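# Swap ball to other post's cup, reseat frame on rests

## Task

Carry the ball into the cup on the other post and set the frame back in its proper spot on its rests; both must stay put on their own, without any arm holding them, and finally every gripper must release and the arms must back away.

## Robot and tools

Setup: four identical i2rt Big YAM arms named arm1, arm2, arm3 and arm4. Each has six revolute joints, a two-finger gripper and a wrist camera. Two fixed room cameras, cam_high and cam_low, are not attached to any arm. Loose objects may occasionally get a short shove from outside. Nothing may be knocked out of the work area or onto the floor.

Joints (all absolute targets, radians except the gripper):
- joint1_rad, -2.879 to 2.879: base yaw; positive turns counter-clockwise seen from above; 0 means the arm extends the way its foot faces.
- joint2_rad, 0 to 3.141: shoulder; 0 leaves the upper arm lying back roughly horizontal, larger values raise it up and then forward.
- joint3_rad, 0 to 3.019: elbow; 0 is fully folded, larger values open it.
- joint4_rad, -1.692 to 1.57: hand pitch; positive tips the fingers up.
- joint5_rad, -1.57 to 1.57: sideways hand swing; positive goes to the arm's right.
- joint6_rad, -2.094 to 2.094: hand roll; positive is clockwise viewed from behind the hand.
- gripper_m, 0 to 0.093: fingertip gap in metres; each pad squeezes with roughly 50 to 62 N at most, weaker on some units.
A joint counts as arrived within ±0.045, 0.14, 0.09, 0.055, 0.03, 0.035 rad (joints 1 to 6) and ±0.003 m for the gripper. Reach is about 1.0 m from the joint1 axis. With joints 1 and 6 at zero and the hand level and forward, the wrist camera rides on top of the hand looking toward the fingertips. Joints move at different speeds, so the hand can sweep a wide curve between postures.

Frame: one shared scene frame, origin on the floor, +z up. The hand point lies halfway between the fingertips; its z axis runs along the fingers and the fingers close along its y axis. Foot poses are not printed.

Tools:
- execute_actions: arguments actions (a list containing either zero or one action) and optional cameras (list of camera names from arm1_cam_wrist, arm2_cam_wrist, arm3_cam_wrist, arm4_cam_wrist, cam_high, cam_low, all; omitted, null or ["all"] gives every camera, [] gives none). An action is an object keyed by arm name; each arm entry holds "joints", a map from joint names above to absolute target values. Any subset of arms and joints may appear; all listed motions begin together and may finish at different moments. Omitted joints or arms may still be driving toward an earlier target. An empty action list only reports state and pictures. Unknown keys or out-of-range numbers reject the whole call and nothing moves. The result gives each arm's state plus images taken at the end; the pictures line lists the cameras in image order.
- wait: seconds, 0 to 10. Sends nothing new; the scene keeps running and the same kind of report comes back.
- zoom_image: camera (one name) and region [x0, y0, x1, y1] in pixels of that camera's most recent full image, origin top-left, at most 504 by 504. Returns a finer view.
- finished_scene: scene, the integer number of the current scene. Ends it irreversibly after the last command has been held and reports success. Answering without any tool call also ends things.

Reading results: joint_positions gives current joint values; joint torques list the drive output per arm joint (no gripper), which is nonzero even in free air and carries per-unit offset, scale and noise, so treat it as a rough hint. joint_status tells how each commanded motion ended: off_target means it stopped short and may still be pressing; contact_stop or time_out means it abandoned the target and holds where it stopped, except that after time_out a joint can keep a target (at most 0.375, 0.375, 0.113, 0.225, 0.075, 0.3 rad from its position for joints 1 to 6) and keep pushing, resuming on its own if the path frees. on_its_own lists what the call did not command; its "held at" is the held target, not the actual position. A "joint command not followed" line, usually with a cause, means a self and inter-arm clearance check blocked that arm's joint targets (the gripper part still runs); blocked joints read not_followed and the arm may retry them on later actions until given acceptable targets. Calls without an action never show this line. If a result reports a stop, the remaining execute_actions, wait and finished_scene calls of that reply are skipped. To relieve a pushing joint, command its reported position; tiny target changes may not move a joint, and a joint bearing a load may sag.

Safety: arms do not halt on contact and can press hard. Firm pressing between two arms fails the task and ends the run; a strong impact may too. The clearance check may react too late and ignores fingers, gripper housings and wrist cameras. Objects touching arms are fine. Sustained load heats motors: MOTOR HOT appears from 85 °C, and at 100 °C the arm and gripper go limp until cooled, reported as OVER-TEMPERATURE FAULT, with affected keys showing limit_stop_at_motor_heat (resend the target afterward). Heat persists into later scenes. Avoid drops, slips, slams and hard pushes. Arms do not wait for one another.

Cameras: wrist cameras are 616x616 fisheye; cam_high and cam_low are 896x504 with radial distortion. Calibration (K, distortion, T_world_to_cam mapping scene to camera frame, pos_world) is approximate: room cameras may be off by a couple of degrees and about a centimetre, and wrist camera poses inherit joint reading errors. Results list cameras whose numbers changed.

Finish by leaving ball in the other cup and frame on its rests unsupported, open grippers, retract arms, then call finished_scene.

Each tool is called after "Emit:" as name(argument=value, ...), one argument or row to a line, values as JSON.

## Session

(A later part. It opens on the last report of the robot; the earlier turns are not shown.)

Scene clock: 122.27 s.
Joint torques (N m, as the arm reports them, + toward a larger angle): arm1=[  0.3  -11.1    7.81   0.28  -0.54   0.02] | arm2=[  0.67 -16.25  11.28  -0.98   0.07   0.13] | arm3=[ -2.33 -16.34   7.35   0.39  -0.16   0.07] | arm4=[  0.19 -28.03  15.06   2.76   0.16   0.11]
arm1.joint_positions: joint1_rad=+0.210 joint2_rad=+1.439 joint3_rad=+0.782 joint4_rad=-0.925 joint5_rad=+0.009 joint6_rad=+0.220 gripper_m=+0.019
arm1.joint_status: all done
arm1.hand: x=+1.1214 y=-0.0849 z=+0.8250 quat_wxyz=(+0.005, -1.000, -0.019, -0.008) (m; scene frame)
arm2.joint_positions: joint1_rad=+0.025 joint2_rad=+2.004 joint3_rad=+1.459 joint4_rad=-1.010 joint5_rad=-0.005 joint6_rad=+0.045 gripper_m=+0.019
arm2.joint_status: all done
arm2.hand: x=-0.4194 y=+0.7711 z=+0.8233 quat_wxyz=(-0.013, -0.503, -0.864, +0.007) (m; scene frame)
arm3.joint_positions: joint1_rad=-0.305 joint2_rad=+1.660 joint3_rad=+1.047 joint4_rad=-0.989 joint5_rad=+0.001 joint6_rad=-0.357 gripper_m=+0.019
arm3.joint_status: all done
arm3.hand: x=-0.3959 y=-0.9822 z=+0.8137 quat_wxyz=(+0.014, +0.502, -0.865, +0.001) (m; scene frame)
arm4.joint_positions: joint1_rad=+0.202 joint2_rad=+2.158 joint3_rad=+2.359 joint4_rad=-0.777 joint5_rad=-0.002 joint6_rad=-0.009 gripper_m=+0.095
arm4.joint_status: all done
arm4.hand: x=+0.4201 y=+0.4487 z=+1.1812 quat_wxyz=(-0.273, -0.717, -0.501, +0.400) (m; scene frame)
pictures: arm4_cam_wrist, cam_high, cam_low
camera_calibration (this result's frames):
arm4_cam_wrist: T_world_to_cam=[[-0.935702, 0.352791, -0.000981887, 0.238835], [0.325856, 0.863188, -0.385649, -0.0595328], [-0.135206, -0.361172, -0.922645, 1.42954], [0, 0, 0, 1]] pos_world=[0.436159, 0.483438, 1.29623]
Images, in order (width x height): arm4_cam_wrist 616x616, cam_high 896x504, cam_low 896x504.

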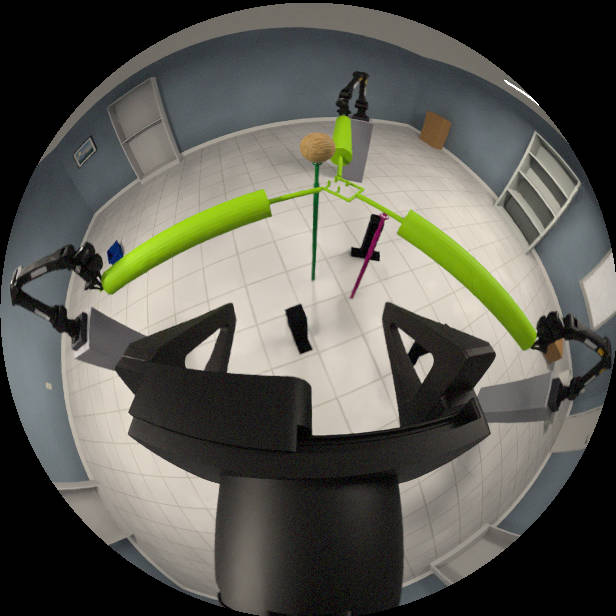

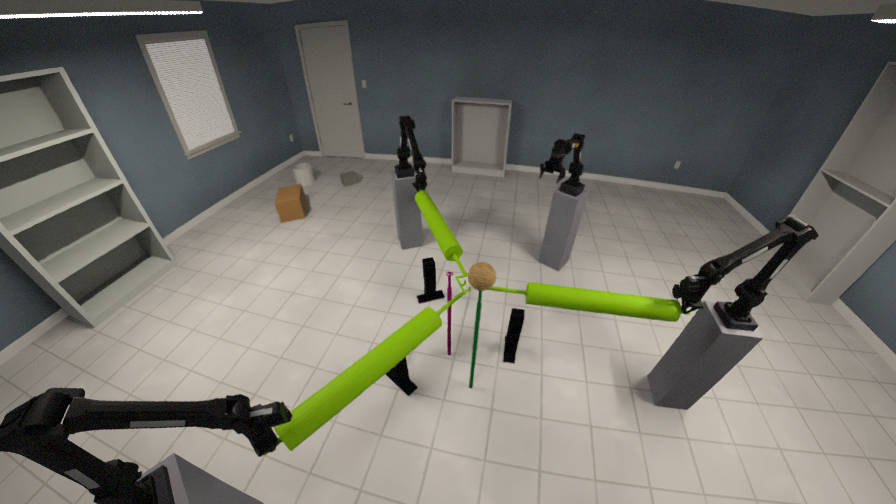

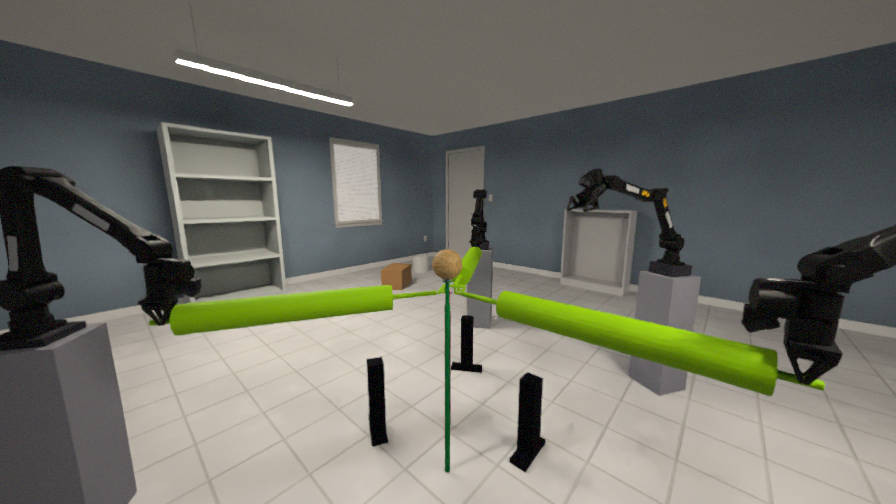

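Emit:
execute_actions(
  actions=[
    {"arm1":{"joints":{"joint1_rad":0.34,"joint2_rad":1.397,"joint3_rad":0.782,"joint6_rad":0.355}},"arm2":{"joints":{"joint2_rad":2.095,"joint3_rad":1.67,"joint4_rad":-1.125}},"arm3":{"joints":{"joint1_rad":-0.405,"joint2_rad":1.595,"joint3_rad":1.06,"joint4_rad":-0.98,"joint6_rad":-0.465}}},
  ],
  cameras=["cam_low"],
)

Emit:
zoom_image(
  camera="cam_low",
  region=[410, 245, 500, 315],
)

Emit:
execute_actions(
  actions=[
    {"arm1":{"joints":{"joint1_rad":0.468,"joint2_rad":1.388,"joint3_rad":0.773,"joint6_rad":0.484}},"arm2":{"joints":{"joint2_rad":2.199,"joint3_rad":1.85,"joint4_rad":-1.20}},"arm3":{"joints":{"joint1_rad":-0.503,"joint2_rad":1.59,"joint3_rad":1.056,"joint6_rad":-0.565}}},
  ],
  cameras=["arm4_cam_wrist","cam_high","cam_low"],
)

Emit:
zoom_image(
  camera="cam_high",
  region=[440, 250, 520, 320],
)

Emit:
zoom_image(
  camera="cam_low",
  region=[410, 245, 500, 315],
)

Emit:
zoom_image(
  camera="arm4_cam_wrist",
  region=[280, 125, 360, 205],
)

Scene clock: 140.07 s.
Joint torques (N m, as the arm reports them, + toward a larger angle): arm1=[  0.3  -12.14   7.61   0.23  -0.49   0.01] | arm2=[  0.83 -17.37  11.92  -0.93   0.09   0.13] | arm3=[ -2.58 -16.61   7.68   0.78  -0.2    0.05] | arm4=[  0.18 -27.96  15.14   2.76   0.15   0.11]
arm1.joint_positions: joint1_rad=+0.336 joint2_rad=+1.434 joint3_rad=+0.762 joint4_rad=-0.925 joint5_rad=+0.008 joint6_rad=+0.347 gripper_m=+0.019
arm1.joint_status: all done
arm1.hand: x=+1.1431 y=-0.1220 z=+0.8209 quat_wxyz=(+0.008, -1.000, -0.019, -0.014) (m; scene frame)
arm2.joint_positions: joint1_rad=+0.026 joint2_rad=+2.098 joint3_rad=+1.625 joint4_rad=-1.081 joint5_rad=-0.005 joint6_rad=+0.046 gripper_m=+0.019
arm2.joint_status: all done
arm2.hand: x=-0.3969 y=+0.7357 z=+0.8256 quat_wxyz=(-0.013, -0.503, -0.864, +0.007) (m; scene frame)
arm3.joint_positions: joint1_rad=-0.399 joint2_rad=+1.645 joint3_rad=+1.032 joint4_rad=-0.988 joint5_rad=+0.001 joint6_rad=-0.451 gripper_m=+0.019
arm3.joint_status: all done
arm3.hand: x=-0.3760 y=-1.0176 z=+0.8147 quat_wxyz=(+0.014, +0.502, -0.865, +0.000) (m; scene frame)
arm4.joint_positions: joint1_rad=+0.202 joint2_rad=+2.158 joint3_rad=+2.359 joint4_rad=-0.777 joint5_rad=-0.002 joint6_rad=-0.009 gripper_m=+0.095
arm4.joint_status: not commanded
arm4.hand: x=+0.4201 y=+0.4487 z=+1.1812 quat_wxyz=(-0.273, -0.717, -0.501, +0.400) (m; scene frame)
pictures: cam_low
Images, in order (width x height): cam_low 896x504.

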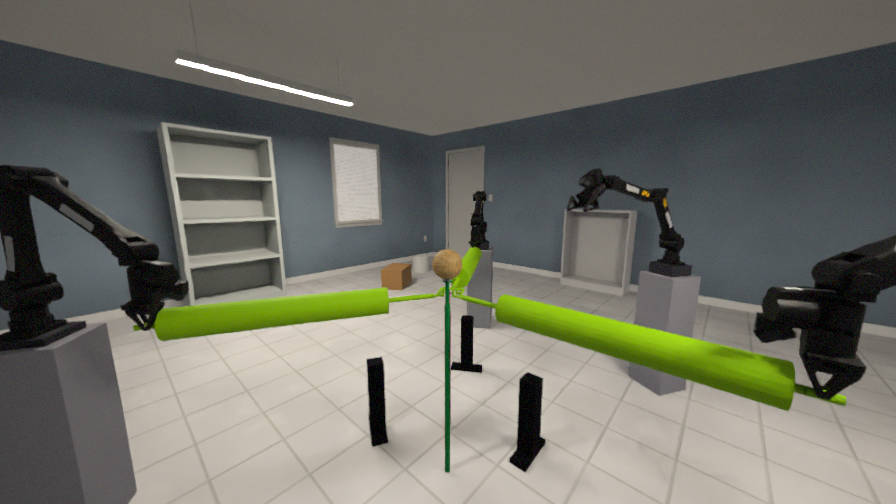

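Region (410, 245, 500, 315) of cam_low's 896x504 image, scaled by 5.600, with more detail than that image has.

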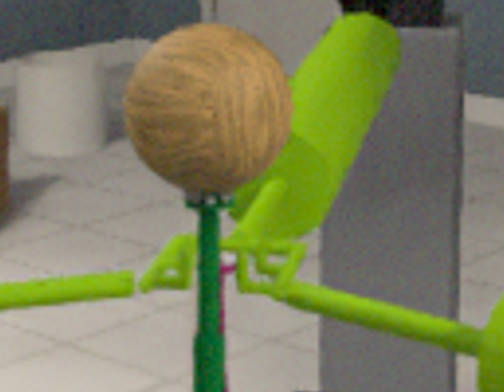

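Scene clock: 140.93 s.
Joint torques (N m, as the arm reports them, + toward a larger angle): arm1=[  0.25 -12.03   7.64   0.25  -0.42   0.  ] | arm2=[  0.75 -18.87  12.38  -1.01   0.05   0.1 ] | arm3=[ -2.72 -16.59   7.69   0.82  -0.25   0.  ] | arm4=[  0.19 -27.99  15.14   2.75   0.15   0.11]
arm1.joint_positions: joint1_rad=+0.464 joint2_rad=+1.426 joint3_rad=+0.753 joint4_rad=-0.926 joint5_rad=+0.006 joint6_rad=+0.476 gripper_m=+0.019
arm1.joint_status: all done
arm1.hand: x=+1.1648 y=-0.1587 z=+0.8208 quat_wxyz=(+0.009, -1.000, -0.019, -0.014) (m; scene frame)
arm2.joint_positions: joint1_rad=+0.026 joint2_rad=+2.202 joint3_rad=+1.803 joint4_rad=-1.153 joint5_rad=-0.005 joint6_rad=+0.046 gripper_m=+0.019
arm2.joint_status: all done
arm2.hand: x=-0.3748 y=+0.7005 z=+0.8243 quat_wxyz=(-0.014, -0.503, -0.864, +0.008) (m; scene frame)
arm3.joint_positions: joint1_rad=-0.495 joint2_rad=+1.643 joint3_rad=+1.028 joint4_rad=-0.988 joint5_rad=+0.003 joint6_rad=-0.547 gripper_m=+0.019
arm3.joint_status: all done
arm3.hand: x=-0.3561 y=-1.0530 z=+0.8145 quat_wxyz=(+0.015, +0.502, -0.865, -0.001) (m; scene frame)
arm4.joint_positions: joint1_rad=+0.202 joint2_rad=+2.158 joint3_rad=+2.359 joint4_rad=-0.777 joint5_rad=-0.002 joint6_rad=-0.009 gripper_m=+0.095
arm4.joint_status: not commanded
arm4.hand: x=+0.4201 y=+0.4487 z=+1.1812 quat_wxyz=(-0.273, -0.717, -0.501, +0.400) (m; scene frame)
pictures: arm4_cam_wrist, cam_high, cam_low
camera_calibration (this result's frames):
arm4_cam_wrist: T_world_to_cam=[[-0.935702, 0.352791, -0.000981887, 0.238835], [0.325856, 0.863188, -0.385649, -0.0595328], [-0.135206, -0.361172, -0.922645, 1.42954], [0, 0, 0, 1]] pos_world=[0.436159, 0.483438, 1.29623]
Images, in order (width x height): arm4_cam_wrist 616x616, cam_high 896x504, cam_low 896x504.

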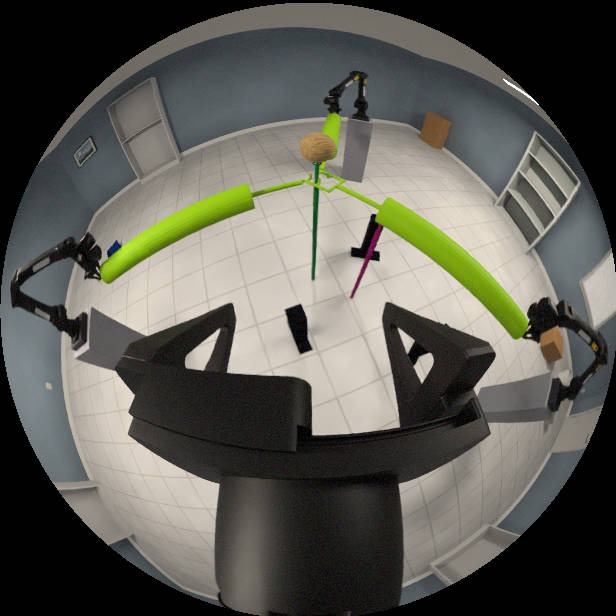

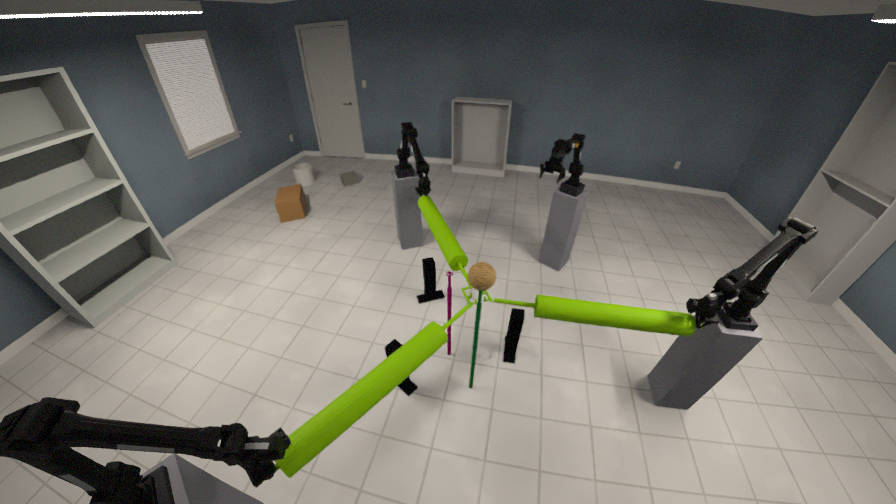

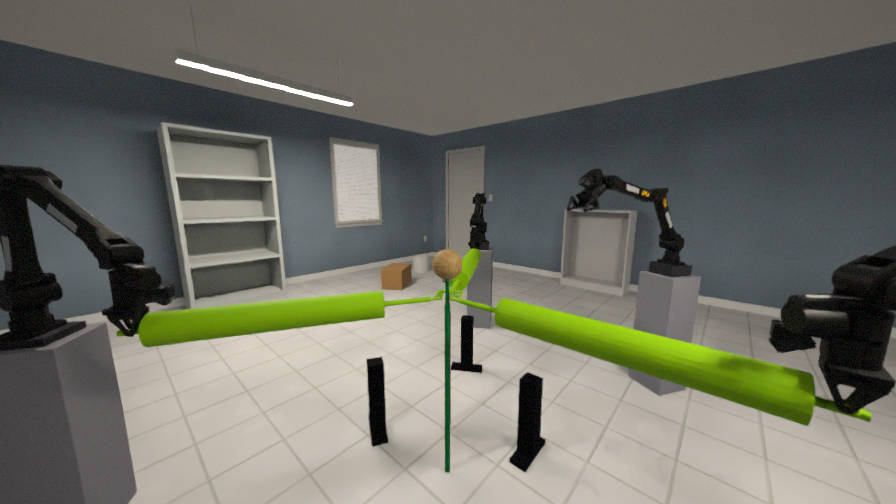

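Region (440, 250, 520, 320) of cam_high's 896x504 image, scaled by 6.300, with more detail than that image has; it fills the top 441 rows of this view, and the rest is white.

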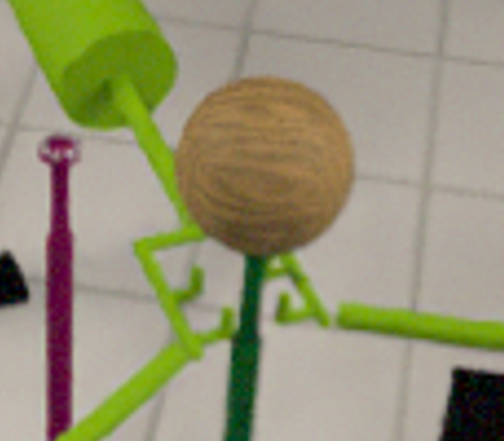

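Region (410, 245, 500, 315) of cam_low's 896x504 image, scaled by 5.600, with more detail than that image has.

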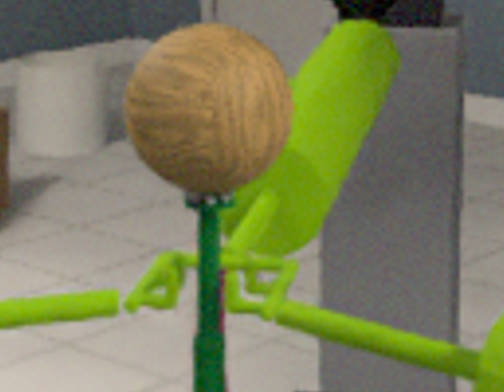

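Region (280, 125, 360, 205) of arm4_cam_wrist's 616x616 image, scaled by 6.300, with more detail than that image has.

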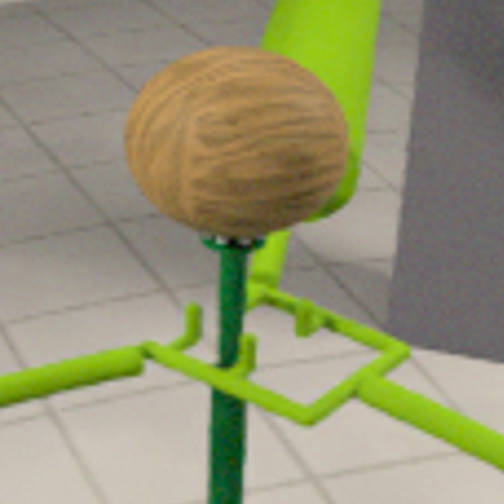

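Emit:
execute_actions(
  actions=[
    {"arm1":{"joints":{"joint1_rad":0.503,"joint2_rad":1.335,"joint3_rad":0.815,"joint4_rad":-1.02,"joint6_rad":0.52}},"arm2":{"joints":{"joint2_rad":2.208,"joint3_rad":1.935,"joint4_rad":-1.275}},"arm3":{"joints":{"joint1_rad":-0.53,"joint2_rad":1.56,"joint3_rad":1.108,"joint4_rad":-1.065,"joint6_rad":-0.592}}},
  ],
  cameras=["arm4_cam_wrist","cam_low"],
)

Emit:
zoom_image(
  camera="cam_low",
  region=[410, 245, 500, 315],
)

Emit:
zoom_image(
  camera="arm4_cam_wrist",
  region=[280, 125, 360, 205],
)

Scene clock: 156.27 s.
Joint torques (N m, as the arm reports them, + toward a larger angle): arm1=[  0.68 -10.12   9.73  -0.45  -0.49   0.03] | arm2=[  0.69 -18.96  12.92  -0.76   0.07   0.1 ] | arm3=[ -3.04 -15.26   9.59  -0.44  -0.36  -0.03] | arm4=[  0.16 -27.96  15.13   2.76   0.16   0.12]
arm1.joint_positions: joint1_rad=+0.494 joint2_rad=+1.356 joint3_rad=+0.773 joint4_rad=-0.995 joint5_rad=+0.008 joint6_rad=+0.509 gripper_m=+0.019
arm1.joint_status: all done
arm1.hand: x=+1.1709 y=-0.1659 z=+0.8485 quat_wxyz=(+0.005, -1.000, -0.017, -0.005) (m; scene frame)
arm2.joint_positions: joint1_rad=+0.026 joint2_rad=+2.210 joint3_rad=+1.884 joint4_rad=-1.237 joint5_rad=-0.005 joint6_rad=+0.047 gripper_m=+0.019
arm2.joint_status: all done
arm2.hand: x=-0.3698 y=+0.6929 z=+0.8486 quat_wxyz=(-0.009, -0.503, -0.864, +0.005) (m; scene frame)
arm3.joint_positions: joint1_rad=-0.517 joint2_rad=+1.597 joint3_rad=+1.054 joint4_rad=-1.047 joint5_rad=+0.004 joint6_rad=-0.571 gripper_m=+0.019
arm3.joint_status: all done
arm3.hand: x=-0.3510 y=-1.0611 z=+0.8411 quat_wxyz=(+0.009, +0.503, -0.864, +0.000) (m; scene frame)
arm4.joint_positions: joint1_rad=+0.202 joint2_rad=+2.158 joint3_rad=+2.359 joint4_rad=-0.777 joint5_rad=-0.002 joint6_rad=-0.009 gripper_m=+0.095
arm4.joint_status: not commanded
arm4.hand: x=+0.4201 y=+0.4487 z=+1.1812 quat_wxyz=(-0.273, -0.717, -0.501, +0.400) (m; scene frame)
pictures: arm4_cam_wrist, cam_low
camera_calibration (this result's frames):
arm4_cam_wrist: T_world_to_cam=[[-0.935702, 0.352791, -0.000981887, 0.238835], [0.325856, 0.863188, -0.385649, -0.0595328], [-0.135206, -0.361172, -0.922645, 1.42954], [0, 0, 0, 1]] pos_world=[0.436159, 0.483438, 1.29623]
Images, in order (width x height): arm4_cam_wrist 616x616, cam_low 896x504.

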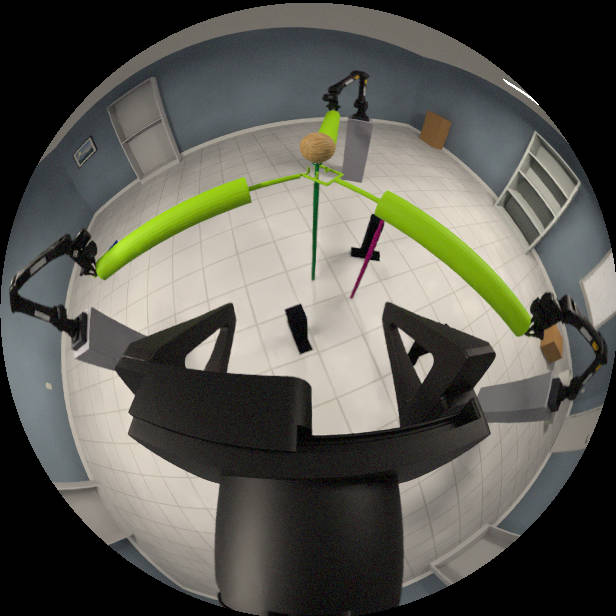

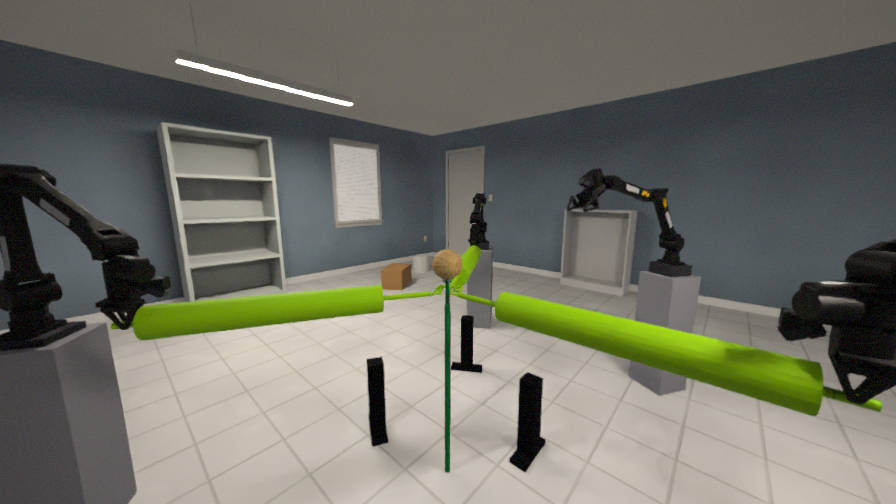

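Region (410, 245, 500, 315) of cam_low's 896x504 image, scaled by 5.600, with more detail than that image has.

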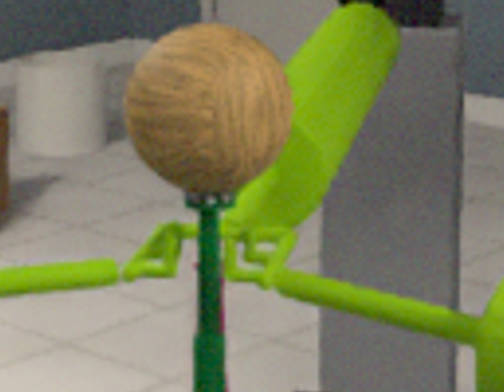

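Region (280, 125, 360, 205) of arm4_cam_wrist's 616x616 image, scaled by 6.300, with more detail than that image has.

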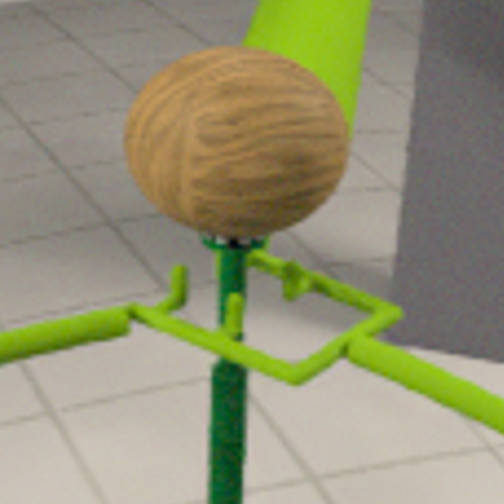

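Emit:
execute_actions(
  actions=[
    {"arm1":{"joints":{"joint2_rad":1.29,"joint3_rad":0.865,"joint4_rad":-1.113}},"arm2":{"joints":{"joint2_rad":2.176,"joint3_rad":1.975,"joint4_rad":-1.34}},"arm3":{"joints":{"joint2_rad":1.52,"joint3_rad":1.158,"joint4_rad":-1.15}}},
  ],
  cameras=["arm4_cam_wrist","cam_low"],
)

Emit:
zoom_image(
  camera="cam_low",
  region=[410, 245, 500, 315],
)

Emit:
zoom_image(
  camera="arm4_cam_wrist",
  region=[280, 125, 360, 205],
)

Scene clock: 160.73 s.
Joint torques (N m, as the arm reports them, + toward a larger angle): arm1=[  0.63 -10.22  10.38  -0.49  -0.41   0.03] | arm2=[  0.47 -21.08  12.95  -0.97   0.07   0.12] | arm3=[ -3.16 -14.8   10.24  -0.35  -0.41  -0.02] | arm4=[  0.2  -27.94  15.13   2.75   0.16   0.11]
arm1.joint_positions: joint1_rad=+0.494 joint2_rad=+1.315 joint3_rad=+0.818 joint4_rad=-1.085 joint5_rad=+0.006 joint6_rad=+0.509 gripper_m=+0.019
arm1.joint_status: all done
arm1.hand: x=+1.1706 y=-0.1663 z=+0.8760 quat_wxyz=(+0.005, -1.000, -0.017, -0.007) (m; scene frame)
arm2.joint_positions: joint1_rad=+0.026 joint2_rad=+2.210 joint3_rad=+1.924 joint4_rad=-1.296 joint5_rad=-0.005 joint6_rad=+0.047 gripper_m=+0.019
arm2.joint_status: all done
arm2.hand: x=-0.3699 y=+0.6932 z=+0.8630 quat_wxyz=(+0.000, -0.504, -0.864, +0.001) (m; scene frame)
arm3.joint_positions: joint1_rad=-0.517 joint2_rad=+1.556 joint3_rad=+1.098 joint4_rad=-1.133 joint5_rad=+0.006 joint6_rad=-0.571 gripper_m=+0.019
arm3.joint_status: all done
arm3.hand: x=-0.3509 y=-1.0614 z=+0.8726 quat_wxyz=(+0.009, +0.503, -0.864, +0.000) (m; scene frame)
arm4.joint_positions: joint1_rad=+0.202 joint2_rad=+2.158 joint3_rad=+2.359 joint4_rad=-0.777 joint5_rad=-0.002 joint6_rad=-0.009 gripper_m=+0.095
arm4.joint_status: not commanded
arm4.hand: x=+0.4201 y=+0.4487 z=+1.1812 quat_wxyz=(-0.273, -0.717, -0.501, +0.400) (m; scene frame)
pictures: arm4_cam_wrist, cam_low
camera_calibration (this result's frames):
arm4_cam_wrist: T_world_to_cam=[[-0.935702, 0.352791, -0.000981887, 0.238835], [0.325856, 0.863188, -0.385649, -0.0595328], [-0.135206, -0.361172, -0.922645, 1.42954], [0, 0, 0, 1]] pos_world=[0.436159, 0.483438, 1.29623]
Images, in order (width x height): arm4_cam_wrist 616x616, cam_low 896x504.

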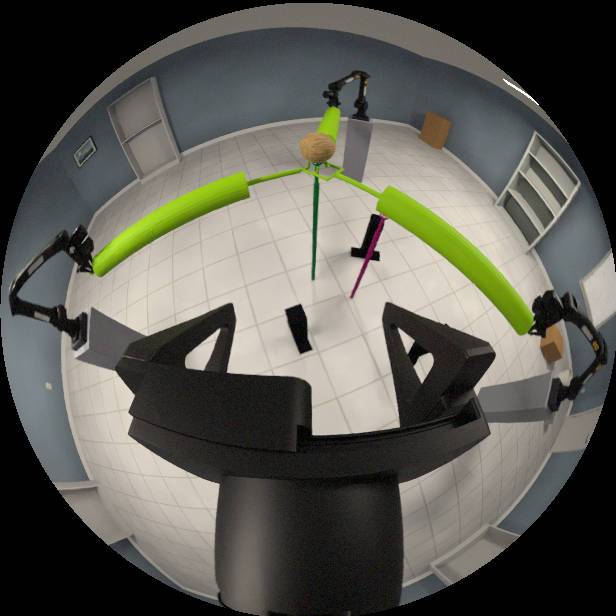

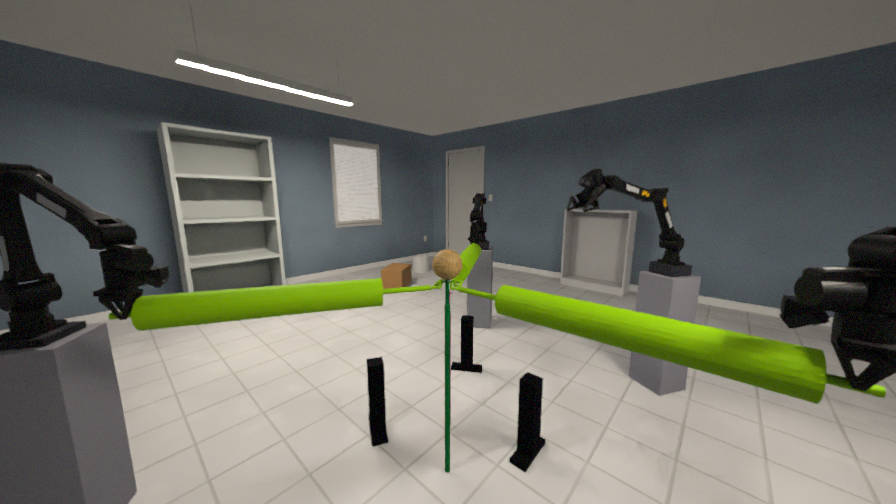

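Region (410, 245, 500, 315) of cam_low's 896x504 image, scaled by 5.600, with more detail than that image has.

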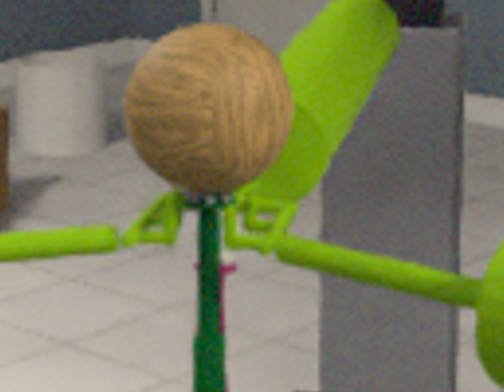

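Region (280, 125, 360, 205) of arm4_cam_wrist's 616x616 image, scaled by 6.300, with more detail than that image has.

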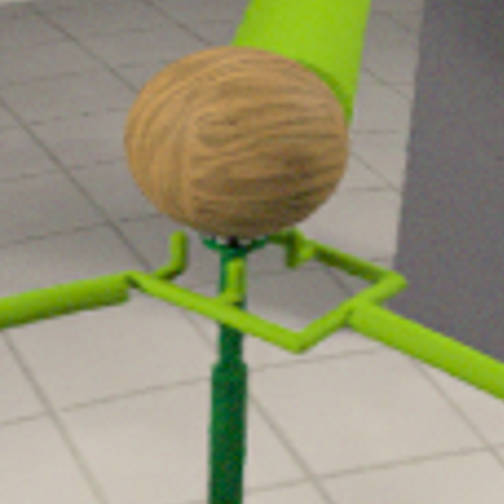

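Emit:
execute_actions(
  actions=[
    {"arm1":{"joints":{"joint2_rad":1.258,"joint3_rad":0.91,"joint4_rad":-1.185}},"arm2":{"joints":{"joint2_rad":2.145,"joint3_rad":2.015,"joint4_rad":-1.39}},"arm3":{"joints":{"joint2_rad":1.495,"joint3_rad":1.2,"joint4_rad":-1.218}}},
  ],
  cameras=[],
)

Emit:
execute_actions(
  actions=[
    {"arm1":{"joints":{"joint2_rad":1.222,"joint3_rad":0.98,"joint4_rad":-1.293}},"arm2":{"joints":{"joint2_rad":2.123,"joint3_rad":2.08,"joint4_rad":-1.473}},"arm3":{"joints":{"joint2_rad":1.463,"joint3_rad":1.264,"joint4_rad":-1.31}}},
  ],
  cameras=["cam_low"],
)

Emit:
zoom_image(
  camera="cam_low",
  region=[410, 230, 500, 315],
)

Scene clock: 172.03 s.
Joint torques (N m, as the arm reports them, + toward a larger angle): arm1=[  0.57 -10.94  11.06  -0.76  -0.31   0.04] | arm2=[  0.75 -23.29  13.53  -1.14   0.07   0.09] | arm3=[ -3.34 -16.05  10.81  -0.74  -0.34   0.  ] | arm4=[  0.23 -27.91  15.13   2.76   0.16   0.11]
arm1.joint_positions: joint1_rad=+0.494 joint2_rad=+1.292 joint3_rad=+0.857 joint4_rad=-1.152 joint5_rad=+0.004 joint6_rad=+0.509 gripper_m=+0.019
arm1.joint_status: all done
arm1.hand: x=+1.1701 y=-0.1670 z=+0.8963 quat_wxyz=(+0.005, -1.000, -0.017, -0.009) (m; scene frame)
arm2.joint_positions: joint1_rad=+0.026 joint2_rad=+2.208 joint3_rad=+1.958 joint4_rad=-1.345 joint5_rad=-0.005 joint6_rad=+0.047 gripper_m=+0.019
arm2.joint_status: all done
arm2.hand: x=-0.3699 y=+0.6934 z=+0.8772 quat_wxyz=(+0.005, -0.504, -0.864, -0.002) (m; scene frame)
arm3.joint_positions: joint1_rad=-0.517 joint2_rad=+1.545 joint3_rad=+1.133 joint4_rad=-1.194 joint5_rad=+0.004 joint6_rad=-0.572 gripper_m=+0.019
arm3.joint_status: all done
arm3.hand: x=-0.3512 y=-1.0615 z=+0.8895 quat_wxyz=(+0.016, +0.504, -0.864, -0.001) (m; scene frame)
arm4.joint_positions: joint1_rad=+0.202 joint2_rad=+2.158 joint3_rad=+2.359 joint4_rad=-0.777 joint5_rad=-0.002 joint6_rad=-0.009 gripper_m=+0.095
arm4.joint_status: not commanded
arm4.hand: x=+0.4201 y=+0.4487 z=+1.1812 quat_wxyz=(-0.273, -0.717, -0.501, +0.400) (m; scene frame)
pictures: none
No camera images: the call's "cameras" was empty. Leave "cameras" out to get every camera's image.

Scene clock: 172.87 s.
Joint torques (N m, as the arm reports them, + toward a larger angle): arm1=[  0.63 -10.43  11.5   -0.75  -0.26   0.03] | arm2=[  0.24 -23.68  14.18  -1.06   0.05   0.1 ] | arm3=[ -3.16 -15.53  11.17  -0.59  -0.32   0.01] | arm4=[  0.19 -27.96  15.14   2.76   0.15   0.11]
arm1.joint_positions: joint1_rad=+0.494 joint2_rad=+1.253 joint3_rad=+0.925 joint4_rad=-1.260 joint5_rad=+0.003 joint6_rad=+0.509 gripper_m=+0.019
arm1.joint_status: all done
arm1.hand: x=+1.1699 y=-0.1672 z=+0.9322 quat_wxyz=(+0.005, -1.000, -0.017, -0.010) (m; scene frame)
arm2.joint_positions: joint1_rad=+0.026 joint2_rad=+2.194 joint3_rad=+2.018 joint4_rad=-1.429 joint5_rad=-0.005 joint6_rad=+0.047 gripper_m=+0.019
arm2.joint_status: all done
arm2.hand: x=-0.3702 y=+0.6942 z=+0.9082 quat_wxyz=(+0.010, -0.504, -0.864, -0.004) (m; scene frame)
arm3.joint_positions: joint1_rad=-0.517 joint2_rad=+1.509 joint3_rad=+1.195 joint4_rad=-1.289 joint5_rad=+0.004 joint6_rad=-0.573 gripper_m=+0.019
arm3.joint_status: all done
arm3.hand: x=-0.3511 y=-1.0614 z=+0.9262 quat_wxyz=(+0.015, +0.504, -0.864, -0.001) (m; scene frame)
arm4.joint_positions: joint1_rad=+0.202 joint2_rad=+2.158 joint3_rad=+2.359 joint4_rad=-0.777 joint5_rad=-0.002 joint6_rad=-0.009 gripper_m=+0.095
arm4.joint_status: not commanded
arm4.hand: x=+0.4201 y=+0.4487 z=+1.1812 quat_wxyz=(-0.273, -0.717, -0.501, +0.400) (m; scene frame)
pictures: cam_low
Images, in order (width x height): cam_low 896x504.

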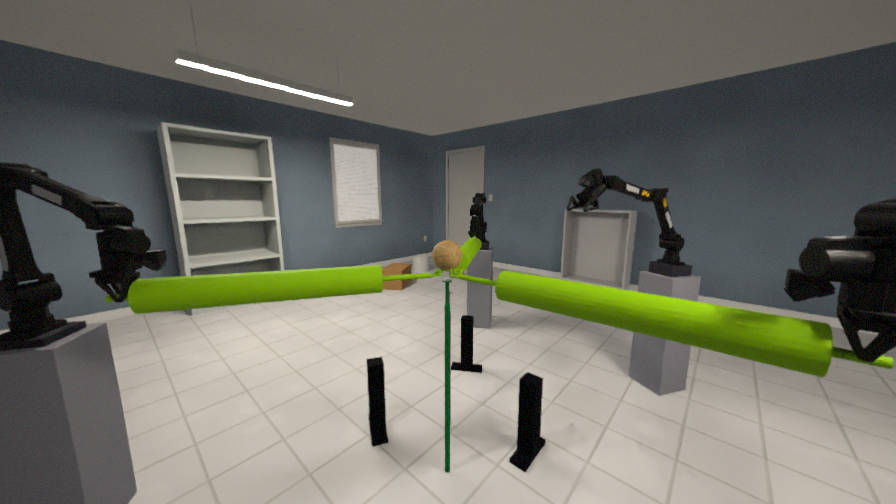

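Region (410, 230, 500, 315) of cam_low's 896x504 image, scaled by 5.600, with more detail than that image has.

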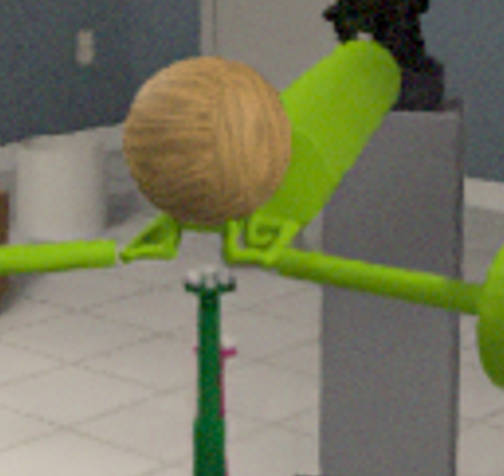

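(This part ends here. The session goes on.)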